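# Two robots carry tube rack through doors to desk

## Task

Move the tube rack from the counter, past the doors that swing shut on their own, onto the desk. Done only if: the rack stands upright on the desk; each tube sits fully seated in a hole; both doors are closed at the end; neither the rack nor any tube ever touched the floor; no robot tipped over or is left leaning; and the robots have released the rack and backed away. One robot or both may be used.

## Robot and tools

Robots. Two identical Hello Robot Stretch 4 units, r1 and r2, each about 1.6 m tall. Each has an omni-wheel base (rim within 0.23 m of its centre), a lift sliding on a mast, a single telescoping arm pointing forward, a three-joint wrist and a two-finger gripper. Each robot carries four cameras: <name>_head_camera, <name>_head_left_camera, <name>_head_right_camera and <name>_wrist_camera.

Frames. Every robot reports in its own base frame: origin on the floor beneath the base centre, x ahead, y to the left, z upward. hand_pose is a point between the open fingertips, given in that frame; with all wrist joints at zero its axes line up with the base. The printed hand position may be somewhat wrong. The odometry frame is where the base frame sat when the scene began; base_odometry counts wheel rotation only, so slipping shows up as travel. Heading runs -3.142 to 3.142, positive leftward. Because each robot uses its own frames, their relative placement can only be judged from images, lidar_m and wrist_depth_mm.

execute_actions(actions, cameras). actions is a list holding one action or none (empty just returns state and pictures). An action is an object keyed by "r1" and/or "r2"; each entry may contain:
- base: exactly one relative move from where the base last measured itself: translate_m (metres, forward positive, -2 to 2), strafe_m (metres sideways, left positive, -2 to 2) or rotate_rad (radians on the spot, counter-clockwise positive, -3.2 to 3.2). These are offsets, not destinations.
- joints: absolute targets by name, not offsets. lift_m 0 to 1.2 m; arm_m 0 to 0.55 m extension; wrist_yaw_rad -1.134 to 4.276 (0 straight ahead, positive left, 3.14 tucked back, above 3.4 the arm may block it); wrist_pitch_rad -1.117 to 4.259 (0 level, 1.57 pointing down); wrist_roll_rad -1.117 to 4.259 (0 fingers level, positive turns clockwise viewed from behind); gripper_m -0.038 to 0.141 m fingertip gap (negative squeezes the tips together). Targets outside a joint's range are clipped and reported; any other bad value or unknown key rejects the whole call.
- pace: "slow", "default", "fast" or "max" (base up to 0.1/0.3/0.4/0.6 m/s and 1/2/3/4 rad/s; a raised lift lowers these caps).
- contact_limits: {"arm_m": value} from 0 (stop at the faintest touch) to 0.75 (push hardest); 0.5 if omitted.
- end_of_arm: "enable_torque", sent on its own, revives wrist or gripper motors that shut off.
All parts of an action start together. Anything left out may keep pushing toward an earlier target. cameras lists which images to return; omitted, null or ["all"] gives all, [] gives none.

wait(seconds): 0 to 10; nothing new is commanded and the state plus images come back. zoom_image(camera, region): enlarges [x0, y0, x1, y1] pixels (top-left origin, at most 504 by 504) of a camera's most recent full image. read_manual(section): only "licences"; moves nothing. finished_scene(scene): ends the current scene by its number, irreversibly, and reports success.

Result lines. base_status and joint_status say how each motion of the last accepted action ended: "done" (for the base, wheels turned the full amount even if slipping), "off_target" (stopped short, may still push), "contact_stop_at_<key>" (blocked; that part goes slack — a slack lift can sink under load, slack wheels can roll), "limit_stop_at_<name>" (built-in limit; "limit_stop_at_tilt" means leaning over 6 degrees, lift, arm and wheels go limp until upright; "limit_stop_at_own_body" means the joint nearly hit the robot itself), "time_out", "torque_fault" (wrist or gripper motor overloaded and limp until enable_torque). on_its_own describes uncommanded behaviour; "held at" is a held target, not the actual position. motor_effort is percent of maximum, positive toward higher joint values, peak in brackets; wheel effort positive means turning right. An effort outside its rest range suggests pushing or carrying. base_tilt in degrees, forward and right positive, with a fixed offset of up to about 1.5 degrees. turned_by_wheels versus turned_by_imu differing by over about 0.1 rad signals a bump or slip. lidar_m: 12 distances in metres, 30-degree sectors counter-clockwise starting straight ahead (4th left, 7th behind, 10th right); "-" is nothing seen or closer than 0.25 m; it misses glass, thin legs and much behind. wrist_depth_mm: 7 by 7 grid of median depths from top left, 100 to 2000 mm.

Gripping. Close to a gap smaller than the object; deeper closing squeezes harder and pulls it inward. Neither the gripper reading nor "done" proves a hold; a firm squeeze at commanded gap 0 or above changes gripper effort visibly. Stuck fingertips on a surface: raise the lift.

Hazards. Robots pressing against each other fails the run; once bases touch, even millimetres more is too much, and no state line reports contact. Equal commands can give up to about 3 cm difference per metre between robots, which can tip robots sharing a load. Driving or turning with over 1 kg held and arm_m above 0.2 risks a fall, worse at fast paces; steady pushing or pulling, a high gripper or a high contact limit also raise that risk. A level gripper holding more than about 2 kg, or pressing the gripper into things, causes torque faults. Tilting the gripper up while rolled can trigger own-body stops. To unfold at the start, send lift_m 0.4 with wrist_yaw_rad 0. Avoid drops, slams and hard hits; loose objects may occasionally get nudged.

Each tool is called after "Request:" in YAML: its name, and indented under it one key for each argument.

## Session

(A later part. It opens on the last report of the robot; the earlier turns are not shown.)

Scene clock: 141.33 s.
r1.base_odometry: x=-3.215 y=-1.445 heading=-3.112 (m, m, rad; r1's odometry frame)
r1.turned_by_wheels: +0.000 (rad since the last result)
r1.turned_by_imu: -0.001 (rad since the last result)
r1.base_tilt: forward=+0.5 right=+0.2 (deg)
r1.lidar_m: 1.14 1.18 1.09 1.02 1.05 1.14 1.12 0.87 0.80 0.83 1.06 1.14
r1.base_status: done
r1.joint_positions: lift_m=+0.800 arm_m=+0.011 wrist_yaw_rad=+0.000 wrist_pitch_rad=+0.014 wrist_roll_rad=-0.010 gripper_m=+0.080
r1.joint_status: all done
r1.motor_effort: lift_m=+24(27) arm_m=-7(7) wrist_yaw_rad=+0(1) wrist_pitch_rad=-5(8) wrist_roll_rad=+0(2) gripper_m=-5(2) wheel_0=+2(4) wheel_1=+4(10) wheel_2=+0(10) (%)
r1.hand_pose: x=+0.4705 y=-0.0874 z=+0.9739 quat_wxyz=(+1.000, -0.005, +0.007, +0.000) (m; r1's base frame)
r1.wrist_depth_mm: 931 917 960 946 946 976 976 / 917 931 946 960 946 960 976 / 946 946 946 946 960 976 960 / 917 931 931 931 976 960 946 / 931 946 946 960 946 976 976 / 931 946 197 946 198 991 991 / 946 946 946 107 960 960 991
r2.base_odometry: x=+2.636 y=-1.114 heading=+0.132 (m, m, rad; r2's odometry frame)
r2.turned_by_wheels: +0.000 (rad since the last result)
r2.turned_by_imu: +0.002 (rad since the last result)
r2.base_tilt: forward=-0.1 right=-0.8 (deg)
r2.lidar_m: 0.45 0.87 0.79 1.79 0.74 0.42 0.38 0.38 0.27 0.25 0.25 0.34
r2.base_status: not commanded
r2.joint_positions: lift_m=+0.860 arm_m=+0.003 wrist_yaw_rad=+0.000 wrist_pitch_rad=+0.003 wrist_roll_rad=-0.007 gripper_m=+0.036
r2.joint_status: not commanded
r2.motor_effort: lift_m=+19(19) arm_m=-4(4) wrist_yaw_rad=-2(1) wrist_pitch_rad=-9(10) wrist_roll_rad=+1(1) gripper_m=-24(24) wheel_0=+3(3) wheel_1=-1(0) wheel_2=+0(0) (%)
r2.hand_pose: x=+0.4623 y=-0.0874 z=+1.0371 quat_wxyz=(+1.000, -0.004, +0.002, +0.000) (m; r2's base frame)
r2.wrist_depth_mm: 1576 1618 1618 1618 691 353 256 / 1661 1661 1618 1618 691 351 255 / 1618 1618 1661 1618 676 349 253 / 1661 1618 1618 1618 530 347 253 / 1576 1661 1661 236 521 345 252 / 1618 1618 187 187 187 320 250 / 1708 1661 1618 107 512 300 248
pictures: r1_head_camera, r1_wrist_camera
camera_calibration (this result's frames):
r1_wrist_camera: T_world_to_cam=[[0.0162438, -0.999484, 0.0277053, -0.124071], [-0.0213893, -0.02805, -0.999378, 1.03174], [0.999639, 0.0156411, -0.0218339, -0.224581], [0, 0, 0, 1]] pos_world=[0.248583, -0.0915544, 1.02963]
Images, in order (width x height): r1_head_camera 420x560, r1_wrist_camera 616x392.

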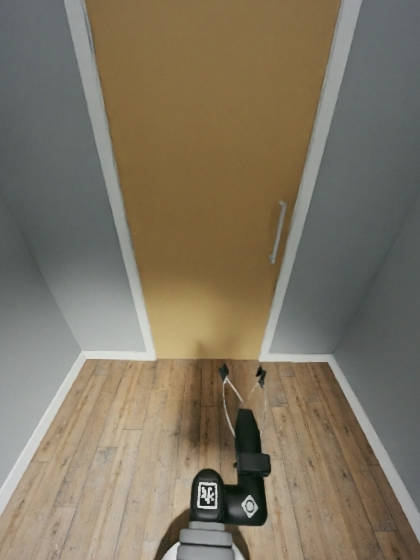

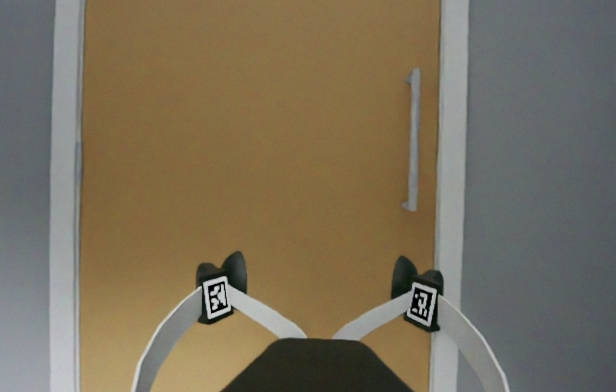

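Request:
execute_actions:
  actions:
    - {"r1":{"base":{"strafe_m":-0.125},"joints":{"lift_m":0.91,"wrist_yaw_rad":-0.4,"arm_m":0.42}}}
  cameras: []

Request:
execute_actions:
  actions:
    - {"r1":{"base":{"translate_m":0.22}}}
  cameras: ["r1_wrist_camera"]

Scene clock: 145.47 s.
r1.base_odometry: x=-3.219 y=-1.320 heading=-3.112 (m, m, rad; r1's odometry frame)
r1.turned_by_wheels: +0.000 (rad since the last result)
r1.turned_by_imu: +0.001 (rad since the last result)
r1.base_tilt: forward=+0.4 right=+0.3 (deg)
r1.lidar_m: 1.11 1.19 1.21 1.14 1.19 1.18 1.11 0.72 0.71 0.70 0.94 1.22
r1.base_status: done
r1.joint_positions: lift_m=+0.910 arm_m=+0.419 wrist_yaw_rad=-0.400 wrist_pitch_rad=+0.013 wrist_roll_rad=-0.010 gripper_m=+0.080
r1.joint_status: all done
r1.motor_effort: lift_m=+26(26) arm_m=+7(9) wrist_yaw_rad=-1(4) wrist_pitch_rad=-7(7) wrist_roll_rad=+0(1) gripper_m=-3(1) wheel_0=+1(11) wheel_1=-2(11) wheel_2=+0(1) (%)
r1.hand_pose: x=+0.8214 y=-0.1928 z=+1.0839 quat_wxyz=(+0.980, -0.004, +0.008, -0.199) (m; r1's base frame)
r1.wrist_depth_mm: 488 517 564 621 707 809 798 / 480 517 559 621 707 798 798 / 488 525 569 627 715 798 778 / 488 525 569 634 707 809 788 / 488 530 569 640 699 809 798 / 488 521 198 647 198 820 798 / 496 521 574 106 732 788 788
r2.base_odometry: x=+2.636 y=-1.114 heading=+0.132 (m, m, rad; r2's odometry frame)
r2.turned_by_wheels: +0.000 (rad since the last result)
r2.turned_by_imu: +0.001 (rad since the last result)
r2.base_tilt: forward=-0.2 right=-0.8 (deg)
r2.lidar_m: 0.44 0.70 0.69 1.80 0.72 0.41 0.37 0.39 0.25 0.25 0.25 0.35
r2.base_status: not commanded
r2.joint_positions: lift_m=+0.860 arm_m=+0.003 wrist_yaw_rad=+0.000 wrist_pitch_rad=+0.003 wrist_roll_rad=-0.007 gripper_m=+0.036
r2.joint_status: not commanded
r2.motor_effort: lift_m=+19(19) arm_m=-5(4) wrist_yaw_rad=-1(2) wrist_pitch_rad=-11(9) wrist_roll_rad=+1(1) gripper_m=-25(25) wheel_0=+3(3) wheel_1=-1(1) wheel_2=+0(0) (%)
r2.hand_pose: x=+0.4623 y=-0.0874 z=+1.0371 quat_wxyz=(+1.000, -0.004, +0.002, +0.000) (m; r2's base frame)
r2.wrist_depth_mm: 1576 1618 1618 1576 699 353 255 / 1576 1576 1618 1618 691 353 254 / 1576 1576 1661 1661 683 351 253 / 1618 1661 1618 1576 535 347 253 / 1576 1576 1618 235 525 345 251 / 1661 1661 186 187 187 322 249 / 1661 1618 1618 107 508 300 248
pictures: none
No camera images: the call's "cameras" was empty. Leave "cameras" out to get every camera's image.

Scene clock: 147.63 s.
r1.base_odometry: x=-3.438 y=-1.327 heading=-3.111 (m, m, rad; r1's odometry frame)
r1.turned_by_wheels: +0.000 (rad since the last result)
r1.turned_by_imu: +0.001 (rad since the last result)
r1.base_tilt: forward=+0.5 right=+0.3 (deg)
r1.lidar_m: 0.90 0.97 1.22 1.14 1.20 1.37 1.34 0.86 0.77 0.88 0.91 0.97
r1.base_status: done
r1.joint_positions: lift_m=+0.910 arm_m=+0.419 wrist_yaw_rad=-0.400 wrist_pitch_rad=+0.013 wrist_roll_rad=-0.010 gripper_m=+0.080
r1.joint_status: not commanded
r1.motor_effort: lift_m=+25(26) arm_m=+6(6) wrist_yaw_rad=+1(1) wrist_pitch_rad=-6(5) wrist_roll_rad=+0(1) gripper_m=-4(1) wheel_0=+1(11) wheel_1=+4(8) wheel_2=+0(10) (%)
r1.hand_pose: x=+0.8214 y=-0.1928 z=+1.0839 quat_wxyz=(+0.980, -0.004, +0.008, -0.199) (m; r1's base frame)
r1.wrist_depth_mm: 298 320 351 389 430 488 549 / 298 322 353 389 436 488 554 / 298 325 353 392 433 488 554 / 301 324 349 392 439 496 554 / 303 327 349 392 430 496 559 / 301 324 198 392 199 500 569 / 303 320 353 106 455 488 569
r2.base_odometry: x=+2.636 y=-1.114 heading=+0.132 (m, m, rad; r2's odometry frame)
r2.turned_by_wheels: +0.000 (rad since the last result)
r2.turned_by_imu: +0.001 (rad since the last result)
r2.base_tilt: forward=-0.1 right=-0.9 (deg)
r2.lidar_m: 0.45 0.85 0.90 1.79 0.73 0.43 0.38 0.39 0.25 0.25 0.25 0.34
r2.base_status: not commanded
r2.joint_positions: lift_m=+0.860 arm_m=+0.003 wrist_yaw_rad=+0.000 wrist_pitch_rad=+0.003 wrist_roll_rad=-0.007 gripper_m=+0.036
r2.joint_status: not commanded
r2.motor_effort: lift_m=+19(19) arm_m=-5(4) wrist_yaw_rad=-2(2) wrist_pitch_rad=-12(11) wrist_roll_rad=+0(0) gripper_m=-25(25) wheel_0=+3(3) wheel_1=+0(1) wheel_2=+0(0) (%)
r2.hand_pose: x=+0.4623 y=-0.0874 z=+1.0371 quat_wxyz=(+1.000, -0.004, +0.002, +0.000) (m; r2's base frame)
r2.wrist_depth_mm: 1576 1618 1576 1618 691 355 255 / 1576 1661 1618 1576 691 353 254 / 1618 1618 1618 1576 676 351 254 / 1618 1618 1661 1618 539 347 253 / 1576 1618 1661 235 525 345 252 / 1576 1661 186 187 187 320 249 / 1661 1618 1618 107 508 300 248
pictures: r1_wrist_camera
camera_calibration (this result's frames):
r1_wrist_camera: T_world_to_cam=[[-0.374157, -0.926951, 0.0277088, 0.0965017], [-0.0304363, -0.0175886, -0.999382, 1.15565], [0.926866, -0.374769, -0.021632, -0.587059], [0, 0, 0, 1]] pos_world=[0.615406, -0.110233, 1.13956]
Images, in order (width x height): r1_wrist_camera 616x392.

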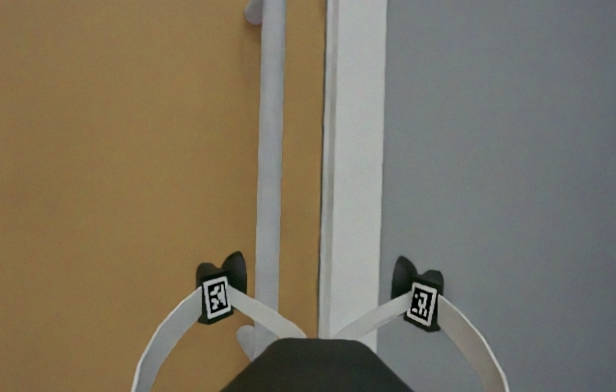

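Request:
execute_actions:
  actions:
    - {"r1":{"joints":{"arm_m":0.52,"gripper_m":0.065},"contact_limits":{"arm_m":0.2}}}
  cameras: ["r1_wrist_camera"]

Request:
execute_actions:
  actions:
    - {"r1":{"joints":{"gripper_m":-0.015}}}
  cameras: []

Request:
execute_actions:
  actions:
    - {"r1":{"base":{"strafe_m":0.02},"joints":{"arm_m":0.37},"pace":"slow"}}
  cameras: ["r1_wrist_camera"]

Scene clock: 151.00 s.
r1.base_odometry: x=-3.438 y=-1.327 heading=-3.111 (m, m, rad; r1's odometry frame)
r1.turned_by_wheels: +0.000 (rad since the last result)
r1.turned_by_imu: +0.001 (rad since the last result)
r1.base_tilt: forward=+0.6 right=+0.3 (deg)
r1.lidar_m: 0.89 0.95 1.21 1.14 1.21 1.37 1.34 0.86 0.76 0.89 0.93 0.98
r1.base_status: not commanded
r1.joint_positions: lift_m=+0.910 arm_m=+0.519 wrist_yaw_rad=-0.400 wrist_pitch_rad=+0.013 wrist_roll_rad=-0.010 gripper_m=+0.065
r1.joint_status: all done
r1.motor_effort: lift_m=+25(26) arm_m=+6(8) wrist_yaw_rad=-1(1) wrist_pitch_rad=-4(5) wrist_roll_rad=+1(1) gripper_m=-2(1) wheel_0=+1(1) wheel_1=+4(4) wheel_2=+0(0) (%)
r1.contact_limits: arm_m 0.2
r1.hand_pose: x=+0.9214 y=-0.1928 z=+1.0839 quat_wxyz=(+0.980, -0.004, +0.008, -0.199) (m; r1's base frame)
r1.wrist_depth_mm: 214 229 253 266 301 349 394 / 213 232 253 268 300 349 397 / 215 232 255 270 303 355 399 / 216 234 254 267 303 355 404 / 216 234 253 270 304 357 402 / 216 235 200 217 196 362 407 / 219 230 256 106 307 349 410
r2.base_odometry: x=+2.636 y=-1.114 heading=+0.132 (m, m, rad; r2's odometry frame)
r2.turned_by_wheels: +0.000 (rad since the last result)
r2.turned_by_imu: +0.001 (rad since the last result)
r2.base_tilt: forward=-0.2 right=-0.8 (deg)
r2.lidar_m: 0.46 0.84 0.89 1.78 0.71 0.43 0.38 0.37 0.27 0.25 0.26 0.34
r2.base_status: not commanded
r2.joint_positions: lift_m=+0.860 arm_m=+0.003 wrist_yaw_rad=+0.000 wrist_pitch_rad=+0.003 wrist_roll_rad=-0.007 gripper_m=+0.036
r2.joint_status: not commanded
r2.motor_effort: lift_m=+19(19) arm_m=-4(4) wrist_yaw_rad=+0(2) wrist_pitch_rad=-10(10) wrist_roll_rad=+1(1) gripper_m=-27(23) wheel_0=+3(3) wheel_1=-1(1) wheel_2=+0(0) (%)
r2.hand_pose: x=+0.4623 y=-0.0874 z=+1.0371 quat_wxyz=(+1.000, -0.004, +0.002, +0.000) (m; r2's base frame)
r2.wrist_depth_mm: 1576 1618 1618 1618 699 355 255 / 1618 1576 1618 1618 683 353 255 / 1576 1618 1618 1618 683 351 252 / 1618 1618 1661 1661 530 347 253 / 1618 1618 1576 235 530 347 250 / 1661 1618 187 187 187 320 249 / 1618 1618 1661 107 517 300 248
pictures: r1_wrist_camera
camera_calibration (this result's frames):
r1_wrist_camera: T_world_to_cam=[[-0.374158, -0.926951, 0.0277085, 0.133906], [-0.0304407, -0.0175864, -0.999382, 1.15869], [0.926865, -0.37477, -0.021637, -0.67971], [0, 0, 0, 1]] pos_world=[0.715373, -0.110233, 1.13956]
Images, in order (width x height): r1_wrist_camera 616x392.

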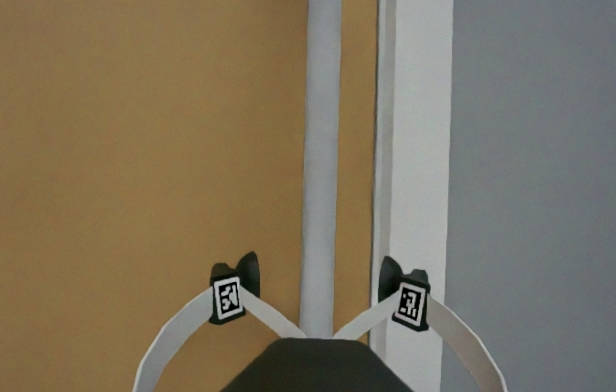

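Scene clock: 152.53 s.
r1.base_odometry: x=-3.438 y=-1.327 heading=-3.112 (m, m, rad; r1's odometry frame)
r1.turned_by_wheels: +0.000 (rad since the last result)
r1.turned_by_imu: +0.000 (rad since the last result)
r1.base_tilt: forward=+0.4 right=+0.4 (deg)
r1.lidar_m: 0.90 0.96 1.21 1.15 1.19 1.39 1.34 0.87 0.75 0.88 0.93 0.98
r1.base_status: not commanded
r1.joint_positions: lift_m=+0.910 arm_m=+0.519 wrist_yaw_rad=-0.401 wrist_pitch_rad=+0.013 wrist_roll_rad=-0.010 gripper_m=-0.014
r1.joint_status: all done
r1.motor_effort: lift_m=+25(26) arm_m=+3(7) wrist_yaw_rad=+1(16) wrist_pitch_rad=-7(6) wrist_roll_rad=+0(0) gripper_m=-18(16) wheel_0=-2(2) wheel_1=+2(4) wheel_2=+0(0) (%)
r1.hand_pose: x=+0.9218 y=-0.1930 z=+1.0839 quat_wxyz=(+0.980, -0.004, +0.008, -0.199) (m; r1's base frame)
r1.wrist_depth_mm: 208 224 244 260 298 349 394 / 208 224 244 263 298 351 399 / 208 226 245 260 301 353 402 / 210 226 248 262 300 355 399 / 210 228 250 204 301 359 404 / 211 224 186 204 185 359 407 / 211 220 248 106 307 343 413
r2.base_odometry: x=+2.636 y=-1.114 heading=+0.132 (m, m, rad; r2's odometry frame)
r2.turned_by_wheels: +0.000 (rad since the last result)
r2.turned_by_imu: +0.000 (rad since the last result)
r2.base_tilt: forward=-0.1 right=-0.8 (deg)
r2.lidar_m: 0.43 0.86 0.90 1.81 0.72 0.42 0.39 0.39 0.25 0.25 0.25 0.35
r2.base_status: not commanded
r2.joint_positions: lift_m=+0.860 arm_m=+0.003 wrist_yaw_rad=+0.000 wrist_pitch_rad=+0.003 wrist_roll_rad=-0.007 gripper_m=+0.036
r2.joint_status: not commanded
r2.motor_effort: lift_m=+19(20) arm_m=-4(4) wrist_yaw_rad=-1(1) wrist_pitch_rad=-9(12) wrist_roll_rad=+0(1) gripper_m=-24(26) wheel_0=+3(3) wheel_1=+0(0) wheel_2=+0(0) (%)
r2.hand_pose: x=+0.4623 y=-0.0874 z=+1.0371 quat_wxyz=(+1.000, -0.004, +0.002, +0.000) (m; r2's base frame)
r2.wrist_depth_mm: 1576 1576 1537 1618 699 355 256 / 1576 1576 1618 1618 683 353 255 / 1576 1618 1618 1576 676 349 253 / 1576 1618 1576 1618 535 347 252 / 1661 1618 1618 236 521 345 251 / 1576 1618 187 187 187 322 249 / 1661 1661 1618 107 512 300 247
pictures: none
No camera images: the call's "cameras" was empty. Leave "cameras" out to get every camera's image.

Scene clock: 155.30 s.
r1.base_odometry: x=-3.438 y=-1.347 heading=-3.113 (m, m, rad; r1's odometry frame)
r1.turned_by_wheels: -0.001 (rad since the last result)
r1.turned_by_imu: -0.001 (rad since the last result)
r1.base_tilt: forward=+0.5 right=+0.3 (deg)
r1.lidar_m: 0.76 0.90 1.20 1.12 1.16 1.39 1.33 0.87 0.79 0.90 0.95 0.81
r1.base_status: done
r1.joint_positions: lift_m=+0.910 arm_m=+0.371 wrist_yaw_rad=-0.397 wrist_pitch_rad=+0.014 wrist_roll_rad=-0.010 gripper_m=-0.014
r1.joint_status: all done
r1.motor_effort: lift_m=+26(26) arm_m=-8(11) wrist_yaw_rad=-7(36) wrist_pitch_rad=-7(8) wrist_roll_rad=+2(0) gripper_m=-18(21) wheel_0=-6(24) wheel_1=-4(5) wheel_2=-2(7) (%)
r1.hand_pose: x=+0.7745 y=-0.1923 z=+1.0838 quat_wxyz=(+0.980, -0.003, +0.008, -0.197) (m; r1's base frame)
r1.wrist_depth_mm: 231 241 252 262 282 549 621 / 232 243 255 264 282 554 621 / 232 243 255 265 283 554 627 / 233 245 256 264 285 559 647 / 234 243 257 207 286 564 640 / 235 244 184 204 184 564 647 / 236 240 256 106 512 544 647
r2.base_odometry: x=+2.636 y=-1.114 heading=+0.132 (m, m, rad; r2's odometry frame)
r2.turned_by_wheels: +0.000 (rad since the last result)
r2.turned_by_imu: +0.001 (rad since the last result)
r2.base_tilt: forward=-0.1 right=-0.8 (deg)
r2.lidar_m: 0.45 0.87 0.90 1.78 0.72 0.42 0.39 0.37 0.25 0.25 0.25 0.34
r2.base_status: not commanded
r2.joint_positions: lift_m=+0.860 arm_m=+0.003 wrist_yaw_rad=+0.000 wrist_pitch_rad=+0.003 wrist_roll_rad=-0.007 gripper_m=+0.036
r2.joint_status: not commanded
r2.motor_effort: lift_m=+19(19) arm_m=-5(4) wrist_yaw_rad=-1(2) wrist_pitch_rad=-10(8) wrist_roll_rad=+1(1) gripper_m=-24(26) wheel_0=+3(3) wheel_1=-1(0) wheel_2=+0(0) (%)
r2.hand_pose: x=+0.4623 y=-0.0874 z=+1.0371 quat_wxyz=(+1.000, -0.004, +0.002, +0.000) (m; r2's base frame)
r2.wrist_depth_mm: 1499 1464 1618 1618 699 353 256 / 1537 1499 1618 1618 699 353 254 / 1537 1464 1661 1618 676 349 253 / 1537 1464 1618 1618 530 347 252 / 1576 1537 1618 236 530 347 251 / 1537 1464 186 186 187 320 249 / 1537 1537 1618 107 512 301 248
pictures: r1_wrist_camera
camera_calibration (this result's frames):
r1_wrist_camera: T_world_to_cam=[[-0.371934, -0.927846, 0.0276996, 0.0775714], [-0.030918, -0.0174411, -0.99937, 1.15445], [0.927744, -0.372556, -0.0222002, -0.542986], [0, 0, 0, 1]] pos_world=[0.568297, -0.110183, 1.13952]
Images, in order (width x height): r1_wrist_camera 616x392.

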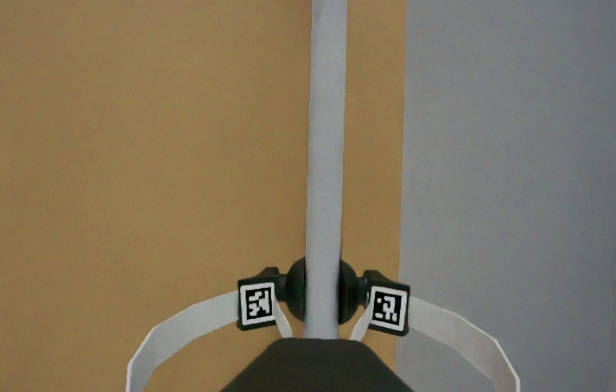

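Request:
execute_actions:
  actions:
    - {"r1":{"base":{"strafe_m":0.05},"joints":{"arm_m":0.235},"pace":"slow"}}
  cameras: []

Request:
execute_actions:
  actions:
    - {"r1":{"base":{"strafe_m":0.075},"joints":{"arm_m":0.11},"pace":"slow"}}
  cameras: []

Request:
execute_actions:
  actions:
    - {"r1":{"base":{"translate_m":-0.3},"joints":{"arm_m":0.41},"pace":"slow"}}
  cameras: []

Request:
execute_actions:
  actions:
    - {"r1":{"base":{"strafe_m":0.19},"joints":{"arm_m":0.22},"pace":"slow"}}
  cameras: ["r1_wrist_camera","r1_head_left_camera"]

Scene clock: 162.10 s.
r1.base_odometry: x=-3.437 y=-1.397 heading=-3.113 (m, m, rad; r1's odometry frame)
r1.turned_by_wheels: -0.001 (rad since the last result)
r1.turned_by_imu: -0.004 (rad since the last result)
r1.base_tilt: forward=+0.6 right=+0.3 (deg)
r1.lidar_m: 0.69 0.81 1.13 1.08 1.13 1.36 1.33 0.91 0.83 0.95 0.99 0.62
r1.base_status: done
r1.joint_positions: lift_m=+0.910 arm_m=+0.236 wrist_yaw_rad=-0.398 wrist_pitch_rad=+0.015 wrist_roll_rad=-0.010 gripper_m=-0.014
r1.joint_status: all done
r1.motor_effort: lift_m=+25(26) arm_m=-8(12) wrist_yaw_rad=-5(56) wrist_pitch_rad=-9(11) wrist_roll_rad=+0(1) gripper_m=-13(21) wheel_0=-3(21) wheel_1=-1(7) wheel_2=-2(8) (%)
r1.hand_pose: x=+0.6393 y=-0.1924 z=+1.0835 quat_wxyz=(+0.980, -0.003, +0.008, -0.198) (m; r1's base frame)
r1.wrist_depth_mm: 258 263 266 266 271 732 820 / 259 263 266 266 272 741 831 / 260 263 266 268 272 741 842 / 260 265 267 271 273 759 831 / 263 266 268 211 276 759 831 / 263 266 183 206 185 759 831 / 263 263 270 107 277 732 854
r2.base_odometry: x=+2.636 y=-1.114 heading=+0.132 (m, m, rad; r2's odometry frame)
r2.turned_by_wheels: +0.000 (rad since the last result)
r2.turned_by_imu: +0.001 (rad since the last result)
r2.base_tilt: forward=-0.1 right=-0.9 (deg)
r2.lidar_m: 0.45 0.89 0.91 1.79 0.71 0.41 0.39 0.40 0.25 0.25 0.25 0.35
r2.base_status: not commanded
r2.joint_positions: lift_m=+0.860 arm_m=+0.003 wrist_yaw_rad=+0.000 wrist_pitch_rad=+0.003 wrist_roll_rad=-0.007 gripper_m=+0.036
r2.joint_status: not commanded
r2.motor_effort: lift_m=+19(19) arm_m=-5(4) wrist_yaw_rad=-1(1) wrist_pitch_rad=-10(7) wrist_roll_rad=+1(0) gripper_m=-25(25) wheel_0=+3(3) wheel_1=-1(1) wheel_2=+0(0) (%)
r2.hand_pose: x=+0.4623 y=-0.0874 z=+1.0371 quat_wxyz=(+1.000, -0.004, +0.002, +0.000) (m; r2's base frame)
r2.wrist_depth_mm: 1430 1308 1618 1618 699 355 256 / 1464 1308 1618 1618 683 351 255 / 1430 1281 1618 1661 683 351 254 / 1366 1308 1618 1661 535 349 252 / 1499 1336 1618 235 525 345 251 / 1464 1366 187 187 187 319 249 / 1464 1397 1661 107 512 300 248
pictures: none
No camera images: the call's "cameras" was empty. Leave "cameras" out to get every camera's image.

Scene clock: 164.63 s.
r1.base_odometry: x=-3.434 y=-1.471 heading=-3.114 (m, m, rad; r1's odometry frame)
r1.turned_by_wheels: -0.001 (rad since the last result)
r1.turned_by_imu: -0.003 (rad since the last result)
r1.base_tilt: forward=+0.6 right=+0.4 (deg)
r1.lidar_m: 0.59 0.80 1.06 1.00 1.05 1.35 1.34 0.97 0.90 1.03 1.06 0.49
r1.base_status: done
r1.joint_positions: lift_m=+0.910 arm_m=+0.111 wrist_yaw_rad=-0.403 wrist_pitch_rad=+0.016 wrist_roll_rad=-0.010 gripper_m=-0.014
r1.joint_status: all done
r1.motor_effort: lift_m=+25(26) arm_m=-8(12) wrist_yaw_rad=+8(62) wrist_pitch_rad=-13(13) wrist_roll_rad=+0(0) gripper_m=-24(19) wheel_0=-7(15) wheel_1=+1(9) wheel_2=-4(8) (%)
r1.hand_pose: x=+0.5134 y=-0.1935 z=+1.0832 quat_wxyz=(+0.980, -0.003, +0.009, -0.200) (m; r1's base frame)
r1.wrist_depth_mm: 293 290 282 272 265 917 946 / 297 289 281 274 266 917 917 / 298 290 279 274 267 931 917 / 298 290 283 273 267 946 917 / 300 291 283 215 270 946 917 / 301 294 184 206 186 946 891 / 303 293 285 106 267 904 917
r2.base_odometry: x=+2.636 y=-1.114 heading=+0.132 (m, m, rad; r2's odometry frame)
r2.turned_by_wheels: +0.000 (rad since the last result)
r2.turned_by_imu: +0.001 (rad since the last result)
r2.base_tilt: forward=-0.1 right=-0.9 (deg)
r2.lidar_m: 0.44 0.94 0.96 1.79 0.73 0.40 0.39 0.39 0.25 0.25 0.25 0.35
r2.base_status: not commanded
r2.joint_positions: lift_m=+0.860 arm_m=+0.003 wrist_yaw_rad=+0.000 wrist_pitch_rad=+0.003 wrist_roll_rad=-0.007 gripper_m=+0.036
r2.joint_status: not commanded
r2.motor_effort: lift_m=+19(19) arm_m=-4(4) wrist_yaw_rad=-1(2) wrist_pitch_rad=-10(11) wrist_roll_rad=+1(1) gripper_m=-26(26) wheel_0=+2(3) wheel_1=-1(1) wheel_2=+0(0) (%)
r2.hand_pose: x=+0.4623 y=-0.0874 z=+1.0371 quat_wxyz=(+1.000, -0.004, +0.002, +0.000) (m; r2's base frame)
r2.wrist_depth_mm: 1308 - 1576 1618 707 353 255 / 1336 - 1576 1618 683 353 255 / 1308 - 1618 1661 676 347 254 / 1308 - 1661 1661 535 347 252 / 1336 - 1618 235 525 345 251 / 1366 1182 187 187 187 322 250 / 1336 1983 1618 107 512 300 248
pictures: none
No camera images: the call's "cameras" was empty. Leave "cameras" out to get every camera's image.

Scene clock: 168.93 s.
r1.base_odometry: x=-3.135 y=-1.463 heading=-3.115 (m, m, rad; r1's odometry frame)
r1.turned_by_wheels: -0.001 (rad since the last result)
r1.turned_by_imu: -0.001 (rad since the last result)
r1.base_tilt: forward=+0.5 right=+0.3 (deg)
r1.lidar_m: 0.79 1.16 1.05 0.99 1.04 1.05 1.04 1.07 0.77 0.83 1.09 0.83
r1.base_status: done
r1.joint_positions: lift_m=+0.910 arm_m=+0.409 wrist_yaw_rad=-0.402 wrist_pitch_rad=+0.014 wrist_roll_rad=-0.010 gripper_m=-0.014
r1.joint_status: all done
r1.motor_effort: lift_m=+26(25) arm_m=+6(10) wrist_yaw_rad=+5(9) wrist_pitch_rad=-8(13) wrist_roll_rad=+1(2) gripper_m=-20(21) wheel_0=-7(13) wheel_1=-7(8) wheel_2=+3(10) (%)
r1.hand_pose: x=+0.8111 y=-0.1933 z=+1.0837 quat_wxyz=(+0.980, -0.003, +0.008, -0.200) (m; r1's base frame)
r1.wrist_depth_mm: 298 290 279 274 266 917 917 / 296 291 282 274 266 917 917 / 300 291 282 276 268 917 931 / 298 290 283 276 268 946 917 / 300 291 285 272 266 946 931 / 300 291 185 207 186 960 917 / 303 293 285 107 267 904 917
r2.base_odometry: x=+2.636 y=-1.114 heading=+0.132 (m, m, rad; r2's odometry frame)
r2.turned_by_wheels: +0.000 (rad since the last result)
r2.turned_by_imu: +0.001 (rad since the last result)
r2.base_tilt: forward=-0.1 right=-0.9 (deg)
r2.lidar_m: 0.44 1.13 0.77 1.80 0.71 0.39 0.37 0.38 0.26 0.25 0.25 0.35
r2.base_status: not commanded
r2.joint_positions: lift_m=+0.860 arm_m=+0.003 wrist_yaw_rad=+0.000 wrist_pitch_rad=+0.003 wrist_roll_rad=-0.007 gripper_m=+0.036
r2.joint_status: not commanded
r2.motor_effort: lift_m=+19(19) arm_m=-4(5) wrist_yaw_rad=-2(1) wrist_pitch_rad=-11(11) wrist_roll_rad=+1(1) gripper_m=-24(25) wheel_0=+3(3) wheel_1=+0(1) wheel_2=+0(0) (%)
r2.hand_pose: x=+0.4623 y=-0.0874 z=+1.0371 quat_wxyz=(+1.000, -0.004, +0.002, +0.000) (m; r2's base frame)
r2.wrist_depth_mm: 1308 - 1576 1576 699 353 256 / 1308 - 1618 1661 691 351 254 / 1336 - 1618 1618 676 347 254 / 1281 - 1661 1618 530 345 252 / 1336 - 1618 234 525 345 251 / 1366 1182 186 187 187 319 250 / 1366 1983 1661 107 508 300 248
pictures: none
No camera images: the call's "cameras" was empty. Leave "cameras" out to get every camera's image.

Scene clock: 172.10 s.
r1.base_odometry: x=-3.130 y=-1.653 heading=-3.116 (m, m, rad; r1's odometry frame)
r1.turned_by_wheels: -0.001 (rad since the last result)
r1.turned_by_imu: -0.011 (rad since the last result)
r1.base_tilt: forward=+0.4 right=+0.3 (deg)
r1.lidar_m: 0.71 1.21 0.85 0.80 0.83 1.06 1.00 1.10 0.94 1.02 1.27 0.62
r1.base_status: done
r1.joint_positions: lift_m=+0.910 arm_m=+0.221 wrist_yaw_rad=-0.409 wrist_pitch_rad=+0.015 wrist_roll_rad=-0.010 gripper_m=-0.014
r1.joint_status: all done
r1.on_its_own: wrist_yaw_rad is at rest, and its effort (+26) is outside its rest range (-13 to +13)
r1.motor_effort: lift_m=+25(26) arm_m=-7(11) wrist_yaw_rad=+26(52) wrist_pitch_rad=-10(10) wrist_roll_rad=+0(1) gripper_m=-17(21) wheel_0=-9(19) wheel_1=+1(4) wheel_2=-9(9) (%)
r1.hand_pose: x=+0.6221 y=-0.1949 z=+1.0835 quat_wxyz=(+0.979, -0.003, +0.008, -0.203) (m; r1's base frame)
r1.wrist_depth_mm: 410 362 322 287 260 248 1098 / 410 364 320 286 259 247 1078 / 413 362 320 287 262 1205 1098 / 413 362 319 290 262 1205 1098 / 415 364 320 210 262 1229 1078 / 415 364 183 208 184 1255 1098 / 410 366 322 107 254 242 1118
r2.base_odometry: x=+2.636 y=-1.114 heading=+0.132 (m, m, rad; r2's odometry frame)
r2.turned_by_wheels: +0.000 (rad since the last result)
r2.turned_by_imu: +0.001 (rad since the last result)
r2.base_tilt: forward=-0.1 right=-0.8 (deg)
r2.lidar_m: 0.46 1.26 0.94 1.81 0.70 0.42 0.38 0.37 0.25 0.25 0.25 0.35
r2.base_status: not commanded
r2.joint_positions: lift_m=+0.860 arm_m=+0.003 wrist_yaw_rad=+0.000 wrist_pitch_rad=+0.003 wrist_roll_rad=-0.007 gripper_m=+0.036
r2.joint_status: not commanded
r2.motor_effort: lift_m=+19(19) arm_m=-4(4) wrist_yaw_rad=-2(1) wrist_pitch_rad=-10(10) wrist_roll_rad=+0(1) gripper_m=-23(24) wheel_0=+3(3) wheel_1=-1(0) wheel_2=+0(0) (%)
r2.hand_pose: x=+0.4623 y=-0.0874 z=+1.0371 quat_wxyz=(+1.000, -0.004, +0.002, +0.000) (m; r2's base frame)
r2.wrist_depth_mm: - - 1618 1618 699 355 256 / - - 1618 1576 691 353 254 / - - 1618 1661 683 351 253 / - - 1618 1661 530 347 252 / - - 1618 235 525 345 250 / - - 187 187 187 322 251 / - - 1618 107 512 300 248
pictures: r1_head_left_camera, r1_wrist_camera
camera_calibration (this result's frames):
r1_wrist_camera: T_world_to_cam=[[-0.382373, -0.923593, 0.0276869, 0.0257922], [-0.0317715, -0.0168045, -0.999354, 1.15012], [0.923462, -0.383006, -0.0229183, -0.401124], [0, 0, 0, 1]] pos_world=[0.416826, -0.110484, 1.13947]
Images, in order (width x height): r1_head_left_camera 420x672, r1_wrist_camera 616x392.

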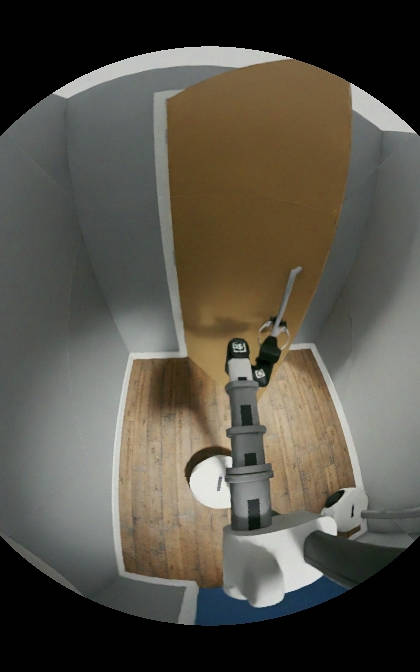

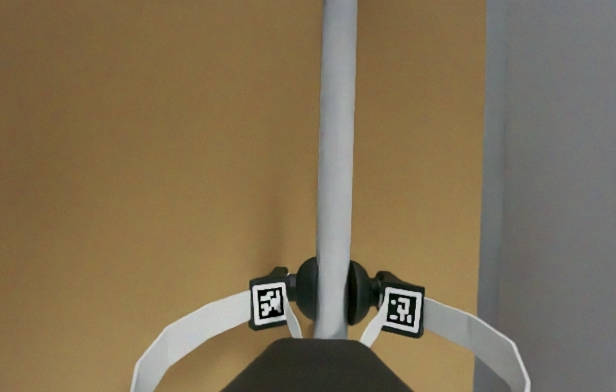

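Request:
execute_actions:
  actions:
    - {"r1":{"base":{"strafe_m":0.14},"joints":{"arm_m":0.15},"pace":"slow"},"r2":{"base":{"strafe_m":0.2}}}
  cameras: []

Request:
execute_actions:
  actions:
    - {"r1":{"base":{"strafe_m":0.15},"joints":{"arm_m":0.11},"pace":"slow"},"r2":{"base":{"strafe_m":0.2}}}
  cameras: ["r1_wrist_camera"]

Request:
execute_actions:
  actions:
    - {"r1":{"base":{"strafe_m":0.17},"joints":{"arm_m":0.095},"pace":"slow"},"r2":{"base":{"strafe_m":0.27}}}
  cameras: ["r1_wrist_camera","r2_head_camera"]

Scene clock: 176.80 s.
r1.base_odometry: x=-3.126 y=-1.793 heading=-3.118 (m, m, rad; r1's odometry frame)
r1.turned_by_wheels: -0.002 (rad since the last result)
r1.turned_by_imu: -0.014 (rad since the last result)
r1.base_tilt: forward=+0.7 right=+0.4 (deg)
r1.lidar_m: 0.68 1.06 0.73 0.68 0.69 0.90 1.00 1.09 0.88 0.96 1.41 0.52
r1.base_status: done
r1.joint_positions: lift_m=+0.910 arm_m=+0.151 wrist_yaw_rad=-0.423 wrist_pitch_rad=+0.015 wrist_roll_rad=-0.010 gripper_m=-0.015
r1.joint_status: all done
r1.on_its_own: wrist_yaw_rad is at rest, and its effort (+67) is outside its rest range (-13 to +13)
r1.motor_effort: lift_m=+25(25) arm_m=-3(8) wrist_yaw_rad=+67(72) wrist_pitch_rad=-12(11) wrist_roll_rad=-1(1) gripper_m=-15(22) wheel_0=-13(18) wheel_1=+1(5) wheel_2=-10(9) (%)
r1.hand_pose: x=+0.5485 y=-0.1982 z=+1.0834 quat_wxyz=(+0.978, -0.003, +0.009, -0.210) (m; r1's base frame)
r1.wrist_depth_mm: 517 421 351 300 257 236 1229 / 521 424 349 298 256 236 1205 / 521 421 351 300 256 238 1182 / 521 421 349 298 257 240 1182 / 525 421 349 293 258 240 1205 / 521 418 325 207 185 232 1229 / 512 427 342 107 252 236 1182
r2.base_odometry: x=+2.609 y=-0.916 heading=+0.132 (m, m, rad; r2's odometry frame)
r2.turned_by_wheels: +0.000 (rad since the last result)
r2.turned_by_imu: +0.001 (rad since the last result)
r2.base_tilt: forward=-0.1 right=-0.9 (deg)
r2.lidar_m: 0.46 1.16 0.88 1.60 0.73 0.50 0.38 0.41 0.49 0.43 0.47 0.61
r2.base_status: done
r2.joint_positions: lift_m=+0.860 arm_m=+0.003 wrist_yaw_rad=+0.000 wrist_pitch_rad=+0.003 wrist_roll_rad=-0.007 gripper_m=+0.036
r2.joint_status: not commanded
r2.motor_effort: lift_m=+19(19) arm_m=-4(5) wrist_yaw_rad=-2(2) wrist_pitch_rad=-12(11) wrist_roll_rad=+1(0) gripper_m=-25(24) wheel_0=-2(8) wheel_1=+1(9) wheel_2=+0(1) (%)
r2.hand_pose: x=+0.4623 y=-0.0874 z=+1.0371 quat_wxyz=(+1.000, -0.004, +0.002, +0.000) (m; r2's base frame)
r2.wrist_depth_mm: 1537 - - 1576 1499 778 530 / 1537 - - 1576 1499 768 530 / 1537 - - 1618 1499 759 530 / 1576 - - 1618 1281 750 525 / 1537 - - 235 1138 759 525 / 1576 - 186 187 187 707 521 / 1576 - - 107 1118 654 517
pictures: none
No camera images: the call's "cameras" was empty. Leave "cameras" out to get every camera's image.

Scene clock: 179.43 s.
r1.base_odometry: x=-3.123 y=-1.942 heading=-3.119 (m, m, rad; r1's odometry frame)
r1.turned_by_wheels: -0.002 (rad since the last result)
r1.turned_by_imu: -0.081 (rad since the last result)
r1.base_tilt: forward=+0.4 right=+0.4 (deg)
r1.lidar_m: 0.68 0.97 0.62 0.54 0.55 0.70 1.00 1.11 0.82 0.88 1.50 0.49
r1.base_status: done
r1.joint_positions: lift_m=+0.910 arm_m=+0.110 wrist_yaw_rad=-0.423 wrist_pitch_rad=+0.016 wrist_roll_rad=-0.010 gripper_m=-0.015
r1.joint_status: all done
r1.on_its_own: wrist_yaw_rad is at rest, and its effort (+66) is outside its rest range (-13 to +13)
r1.motor_effort: lift_m=+26(26) arm_m=-2(11) wrist_yaw_rad=+66(73) wrist_pitch_rad=-13(15) wrist_roll_rad=+1(1) gripper_m=-14(20) wheel_0=-12(19) wheel_1=+2(5) wheel_2=-13(13) (%)
r1.hand_pose: x=+0.5084 y=-0.1982 z=+1.0833 quat_wxyz=(+0.978, -0.003, +0.009, -0.210) (m; r1's base frame)
r1.wrist_depth_mm: 559 445 359 303 257 234 1255 / 569 445 359 304 255 235 1281 / 569 445 362 303 258 234 1229 / 574 445 355 301 256 235 1255 / 569 445 362 298 255 234 1255 / 569 445 334 204 185 231 1255 / 564 445 353 106 252 230 1229
r2.base_odometry: x=+2.583 y=-0.718 heading=+0.132 (m, m, rad; r2's odometry frame)
r2.turned_by_wheels: +0.000 (rad since the last result)
r2.turned_by_imu: +0.000 (rad since the last result)
r2.base_tilt: forward=-0.1 right=-0.9 (deg)
r2.lidar_m: 0.42 1.06 0.82 1.39 0.74 0.52 0.41 0.39 0.60 0.63 0.66 0.90
r2.base_status: done
r2.joint_positions: lift_m=+0.860 arm_m=+0.003 wrist_yaw_rad=+0.000 wrist_pitch_rad=+0.003 wrist_roll_rad=-0.007 gripper_m=+0.036
r2.joint_status: not commanded
r2.motor_effort: lift_m=+19(19) arm_m=-5(4) wrist_yaw_rad=-1(1) wrist_pitch_rad=-9(12) wrist_roll_rad=+1(1) gripper_m=-26(28) wheel_0=-3(13) wheel_1=+1(10) wheel_2=+0(0) (%)
r2.hand_pose: x=+0.4623 y=-0.0874 z=+1.0371 quat_wxyz=(+1.000, -0.004, +0.002, +0.000) (m; r2's base frame)
r2.wrist_depth_mm: 946 - - 1576 1618 1205 820 / 946 - - 1618 1618 1205 820 / 946 - - 1576 1618 1182 820 / 960 - - 1618 1661 1205 809 / 946 - - 235 1661 1160 809 / 960 - 186 187 187 1078 809 / 960 - - 107 1661 1008 798
pictures: r1_wrist_camera
camera_calibration (this result's frames):
r1_wrist_camera: T_world_to_cam=[[-0.395745, -0.917944, 0.027669, -0.0127908], [-0.0329545, -0.0159148, -0.99933, 1.14691], [0.917769, -0.396392, -0.0239522, -0.296085], [0, 0, 0, 1]] pos_world=[0.304471, -0.110854, 1.1394]
Images, in order (width x height): r1_wrist_camera 616x392.

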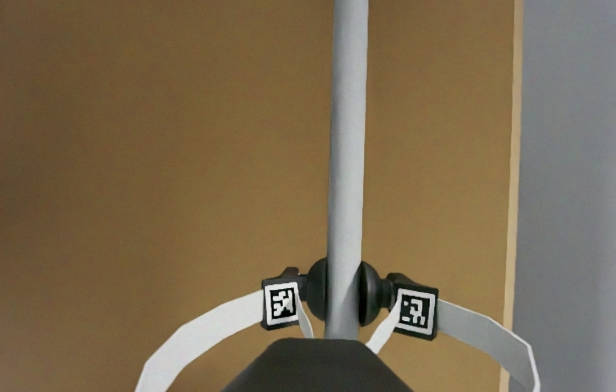

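Scene clock: 182.27 s.
r1.base_odometry: x=-3.119 y=-2.112 heading=-3.121 (m, m, rad; r1's odometry frame)
r1.turned_by_wheels: -0.002 (rad since the last result)
r1.turned_by_imu: -0.171 (rad since the last result)
r1.base_tilt: forward=+0.4 right=+0.3 (deg)
r1.lidar_m: 0.64 1.04 0.55 0.44 0.44 0.51 0.85 1.05 0.72 0.74 1.60 0.50
r1.base_status: done
r1.joint_positions: lift_m=+0.910 arm_m=+0.096 wrist_yaw_rad=-0.422 wrist_pitch_rad=+0.016 wrist_roll_rad=-0.010 gripper_m=-0.015
r1.joint_status: all done
r1.on_its_own: wrist_yaw_rad is at rest, and its effort (+64) is outside its rest range (-13 to +13)
r1.motor_effort: lift_m=+25(25) arm_m=-3(7) wrist_yaw_rad=+64(69) wrist_pitch_rad=-15(14) wrist_roll_rad=-1(0) gripper_m=-14(17) wheel_0=-14(16) wheel_1=+0(5) wheel_2=-10(14) (%)
r1.hand_pose: x=+0.4938 y=-0.1980 z=+1.0832 quat_wxyz=(+0.978, -0.003, +0.009, -0.210) (m; r1's base frame)
r1.wrist_depth_mm: 459 392 336 296 258 244 1255 / 462 392 340 294 259 244 1255 / 466 392 334 296 258 243 1255 / 469 392 336 297 259 244 1281 / 469 394 336 293 258 248 1255 / 473 397 317 208 187 244 1205 / 466 392 330 107 255 240 1205
r2.base_odometry: x=+2.548 y=-0.450 heading=+0.131 (m, m, rad; r2's odometry frame)
r2.turned_by_wheels: +0.000 (rad since the last result)
r2.turned_by_imu: +0.000 (rad since the last result)
r2.base_tilt: forward=-0.1 right=-0.8 (deg)
r2.lidar_m: 0.42 0.76 0.73 1.14 0.72 0.53 0.49 0.52 0.61 0.92 0.94 1.24
r2.base_status: done
r2.joint_positions: lift_m=+0.860 arm_m=+0.003 wrist_yaw_rad=+0.000 wrist_pitch_rad=+0.003 wrist_roll_rad=-0.007 gripper_m=+0.036
r2.joint_status: not commanded
r2.motor_effort: lift_m=+19(19) arm_m=-4(5) wrist_yaw_rad=-2(2) wrist_pitch_rad=-11(12) wrist_roll_rad=+0(1) gripper_m=-25(25) wheel_0=-3(14) wheel_1=+0(10) wheel_2=+0(0) (%)
r2.hand_pose: x=+0.4623 y=-0.0874 z=+1.0371 quat_wxyz=(+1.000, -0.004, +0.002, +0.000) (m; r2's base frame)
r2.wrist_depth_mm: 1576 1576 - - 1576 1576 1205 / 1576 1576 - - 1618 1618 1229 / 1618 1537 - - 1618 1618 1205 / 1576 917 - - 1618 1618 1182 / 1537 1576 - 236 1618 1661 1182 / 1618 759 187 187 187 1618 1205 / 1618 960 - 107 1618 1499 1182
pictures: r1_wrist_camera, r2_head_camera
camera_calibration (this result's frames):
r1_wrist_camera: T_world_to_cam=[[-0.394961, -0.918281, 0.0276645, -0.0188573], [-0.0332117, -0.0158213, -0.999323, 1.14648], [0.918097, -0.395613, -0.0242489, -0.282254], [0, 0, 0, 1]] pos_world=[0.289765, -0.110841, 1.13939]
Images, in order (width x height): r1_wrist_camera 616x392, r2_head_camera 420x560.

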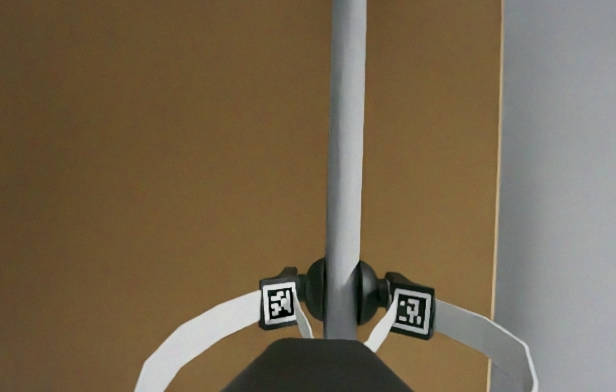

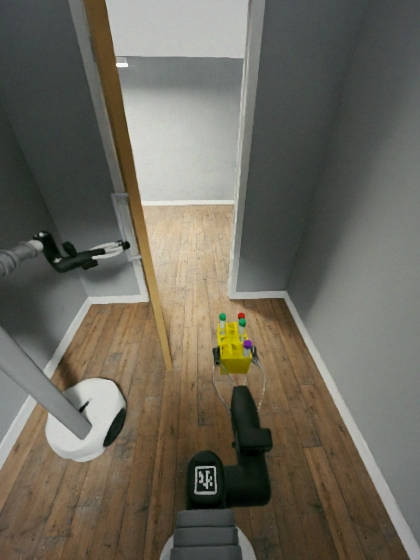

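Request:
execute_actions:
  actions:
    - {"r1":{"base":{"strafe_m":0.09},"joints":{"arm_m":0.005},"pace":"slow"},"r2":{"base":{"translate_m":0.5}}}
  cameras: ["r2_head_camera"]

Scene clock: 186.73 s.
r1.base_odometry: x=-3.118 y=-2.202 heading=-3.121 (m, m, rad; r1's odometry frame)
r1.turned_by_wheels: +0.000 (rad since the last result)
r1.turned_by_imu: -0.008 (rad since the last result)
r1.base_tilt: forward=+0.4 right=+0.3 (deg)
r1.lidar_m: 0.60 0.86 0.46 0.37 0.36 0.41 0.68 1.09 1.32 0.59 0.63 0.42
r1.base_status: done
r1.joint_positions: lift_m=+0.910 arm_m=+0.007 wrist_yaw_rad=-0.385 wrist_pitch_rad=+0.018 wrist_roll_rad=-0.010 gripper_m=-0.014
r1.joint_status: all done
r1.on_its_own: wrist_yaw_rad is at rest, and its effort (-41) is outside its rest range (-13 to +13)
r1.motor_effort: lift_m=+25(25) arm_m=-11(11) wrist_yaw_rad=-41(65) wrist_pitch_rad=-17(18) wrist_roll_rad=+0(0) gripper_m=-24(23) wheel_0=-2(22) wheel_1=+3(8) wheel_2=+3(10) (%)
r1.hand_pose: x=+0.4124 y=-0.1894 z=+1.0827 quat_wxyz=(+0.981, -0.003, +0.010, -0.191) (m; r1's base frame)
r1.wrist_depth_mm: 707 500 377 281 255 233 1366 / 723 504 382 282 256 234 1366 / 723 504 379 290 255 235 1397 / 715 500 377 291 255 235 1397 / 723 504 379 282 257 234 1336 / 723 500 185 211 185 235 1308 / 707 484 397 107 245 186 1397
r2.base_odometry: x=+3.043 y=-0.384 heading=+0.132 (m, m, rad; r2's odometry frame)
r2.turned_by_wheels: +0.000 (rad since the last result)
r2.turned_by_imu: +0.002 (rad since the last result)
r2.base_tilt: forward=-0.1 right=-0.8 (deg)
r2.lidar_m: 0.45 0.57 0.61 0.58 1.20 1.06 0.99 0.98 0.94 0.90 0.93 1.25
r2.base_status: done
r2.joint_positions: lift_m=+0.860 arm_m=+0.003 wrist_yaw_rad=+0.000 wrist_pitch_rad=+0.003 wrist_roll_rad=-0.007 gripper_m=+0.036
r2.joint_status: not commanded
r2.motor_effort: lift_m=+19(19) arm_m=-5(4) wrist_yaw_rad=-1(1) wrist_pitch_rad=-11(11) wrist_roll_rad=+1(0) gripper_m=-25(25) wheel_0=+4(7) wheel_1=+2(9) wheel_2=-2(13) (%)
r2.hand_pose: x=+0.4623 y=-0.0874 z=+1.0371 quat_wxyz=(+1.000, -0.004, +0.002, +0.000) (m; r2's base frame)
r2.wrist_depth_mm: 842 - - - 1060 1078 1078 / 854 - - - 1078 1078 1098 / 842 - - - 1078 1078 1118 / 854 - - - 1098 1098 1098 / 854 - - 236 1098 1098 1118 / 878 - 186 187 187 1118 1118 / 878 - - 107 1118 1118 1138
pictures: r2_head_camera
Images, in order (width x height): r2_head_camera 420x560.

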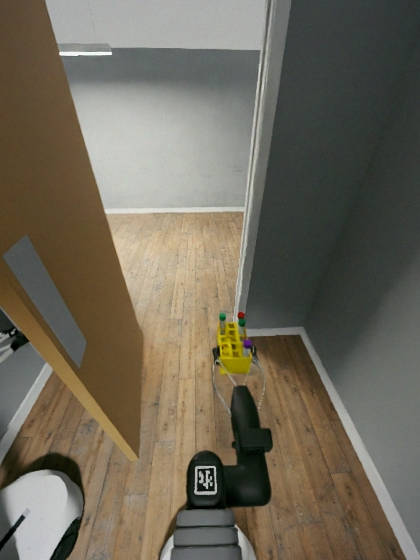

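Request:
execute_actions:
  actions:
    - {"r1":{"base":{"strafe_m":0.04},"pace":"slow"},"r2":{"base":{"strafe_m":0.08}}}
  cameras: []

Request:
execute_actions:
  actions:
    - {"r2":{"base":{"translate_m":2.0}}}
  cameras: ["r2_head_left_camera","r2_head_right_camera"]

Scene clock: 190.93 s.
r1.base_odometry: x=-3.117 y=-2.241 heading=-3.121 (m, m, rad; r1's odometry frame)
r1.turned_by_wheels: +0.000 (rad since the last result)
r1.turned_by_imu: +0.000 (rad since the last result)
r1.base_tilt: forward=+0.4 right=+0.2 (deg)
r1.lidar_m: 0.62 0.77 0.40 0.32 0.32 0.36 0.60 1.09 1.34 0.55 0.61 0.39
r1.base_status: done
r1.joint_positions: lift_m=+0.910 arm_m=+0.006 wrist_yaw_rad=-0.406 wrist_pitch_rad=+0.017 wrist_roll_rad=-0.010 gripper_m=-0.014
r1.joint_status: not commanded
r1.on_its_own: wrist_yaw_rad is at rest, and its effort (+19) is outside its rest range (-13 to +13)
r1.motor_effort: lift_m=+25(25) arm_m=-7(11) wrist_yaw_rad=+19(42) wrist_pitch_rad=-17(20) wrist_roll_rad=+2(3) gripper_m=-20(23) wheel_0=-6(11) wheel_1=+4(8) wheel_2=+1(5) (%)
r1.hand_pose: x=+0.4075 y=-0.1943 z=+1.0829 quat_wxyz=(+0.979, -0.003, +0.009, -0.202) (m; r1's base frame)
r1.wrist_depth_mm: 732 517 389 312 262 235 1397 / 750 512 387 317 264 236 1397 / 715 512 389 312 264 236 1397 / 741 512 389 315 263 236 1397 / 741 512 389 290 257 236 615 / 741 512 185 208 184 236 1308 / 741 517 392 106 251 224 1366
r2.base_odometry: x=+3.033 y=-0.305 heading=+0.132 (m, m, rad; r2's odometry frame)
r2.turned_by_wheels: +0.000 (rad since the last result)
r2.turned_by_imu: +0.001 (rad since the last result)
r2.base_tilt: forward=-0.1 right=-0.8 (deg)
r2.lidar_m: 0.44 0.51 0.57 0.56 1.13 1.05 0.99 0.99 1.02 0.97 1.02 1.32
r2.base_status: done
r2.joint_positions: lift_m=+0.860 arm_m=+0.003 wrist_yaw_rad=+0.000 wrist_pitch_rad=+0.003 wrist_roll_rad=-0.007 gripper_m=+0.036
r2.joint_status: not commanded
r2.motor_effort: lift_m=+19(19) arm_m=-4(4) wrist_yaw_rad=-1(2) wrist_pitch_rad=-10(11) wrist_roll_rad=+0(1) gripper_m=-26(23) wheel_0=-4(13) wheel_1=+3(11) wheel_2=+0(2) (%)
r2.hand_pose: x=+0.4624 y=-0.0874 z=+1.0371 quat_wxyz=(+1.000, -0.004, +0.002, +0.000) (m; r2's base frame)
r2.wrist_depth_mm: 715 - - - 1118 1078 1098 / 715 - - - 1138 1078 1078 / 715 - - - 1138 1098 1098 / 723 - - - 1098 1118 1098 / 723 - - 235 1098 1098 1118 / 723 1060 187 186 187 1118 1118 / 732 - - 107 1098 1138 1118
pictures: none
No camera images: the call's "cameras" was empty. Leave "cameras" out to get every camera's image.

Scene clock: 199.10 s.
r1.base_odometry: x=-3.117 y=-2.241 heading=-3.121 (m, m, rad; r1's odometry frame)
r1.turned_by_wheels: +0.000 (rad since the last result)
r1.turned_by_imu: +0.001 (rad since the last result)
r1.base_tilt: forward=+0.5 right=+0.3 (deg)
r1.lidar_m: 0.61 0.79 0.39 0.33 0.32 0.37 0.62 1.10 1.33 1.72 1.71 0.42
r1.base_status: not commanded
r1.joint_positions: lift_m=+0.910 arm_m=+0.006 wrist_yaw_rad=-0.406 wrist_pitch_rad=+0.017 wrist_roll_rad=-0.010 gripper_m=-0.014
r1.joint_status: not commanded
r1.on_its_own: wrist_yaw_rad is at rest, and its effort (+19) is outside its rest range (-13 to +13)
r1.motor_effort: lift_m=+26(26) arm_m=-7(7) wrist_yaw_rad=+19(19) wrist_pitch_rad=-17(16) wrist_roll_rad=+1(2) gripper_m=-17(17) wheel_0=-6(6) wheel_1=+4(4) wheel_2=+0(0) (%)
r1.hand_pose: x=+0.4075 y=-0.1943 z=+1.0829 quat_wxyz=(+0.979, -0.003, +0.009, -0.202) (m; r1's base frame)
r1.wrist_depth_mm: 732 517 389 315 263 235 1397 / 732 512 389 315 263 235 1430 / 723 508 389 314 262 236 1397 / 732 517 392 315 263 236 1430 / 741 512 389 289 257 236 1397 / 750 512 185 207 185 236 1397 / 715 517 389 106 251 225 1397
r2.base_odometry: x=+5.015 y=-0.042 heading=+0.132 (m, m, rad; r2's odometry frame)
r2.turned_by_wheels: +0.000 (rad since the last result)
r2.turned_by_imu: +0.004 (rad since the last result)
r2.base_tilt: forward=-0.1 right=-0.9 (deg)
r2.lidar_m: 0.43 2.63 2.13 2.00 0.83 0.77 1.42 0.64 0.80 1.93 2.00 2.67
r2.base_status: done
r2.joint_positions: lift_m=+0.860 arm_m=+0.003 wrist_yaw_rad=+0.000 wrist_pitch_rad=+0.003 wrist_roll_rad=-0.007 gripper_m=+0.036
r2.joint_status: not commanded
r2.motor_effort: lift_m=+19(19) arm_m=-4(4) wrist_yaw_rad=-1(2) wrist_pitch_rad=-11(9) wrist_roll_rad=+0(1) gripper_m=-26(26) wheel_0=+4(11) wheel_1=+3(6) wheel_2=-1(10) (%)
r2.hand_pose: x=+0.4624 y=-0.0874 z=+1.0371 quat_wxyz=(+1.000, -0.004, +0.002, +0.000) (m; r2's base frame)
r2.wrist_depth_mm: - - - - - - - / - - - - - - - / - - - - - - - / - - - - - - - / - - - 235 - - - / - - 186 187 187 - - / - - - 107 - - -
pictures: r2_head_left_camera, r2_head_right_camera
Images, in order (width x height): r2_head_left_camera 420x672, r2_head_right_camera 420x672.

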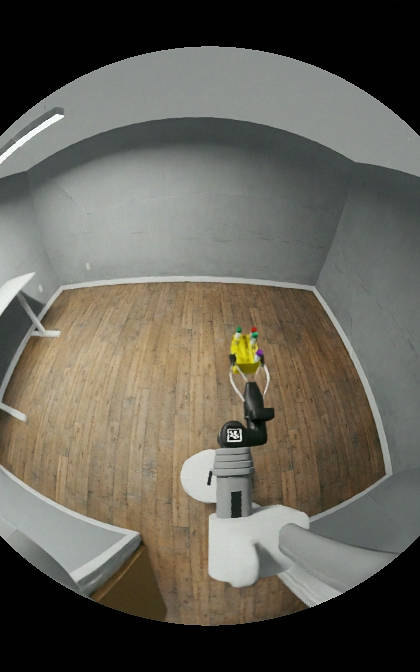

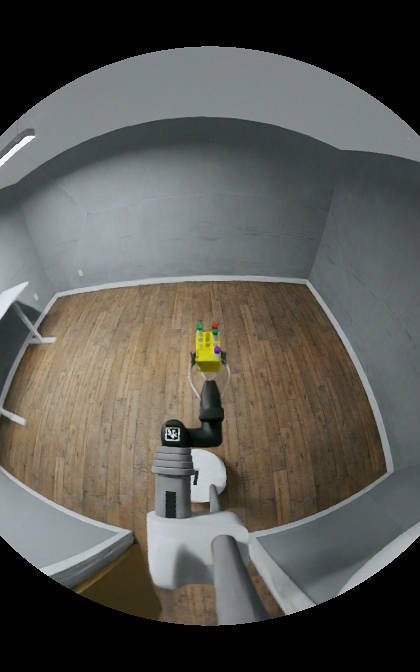

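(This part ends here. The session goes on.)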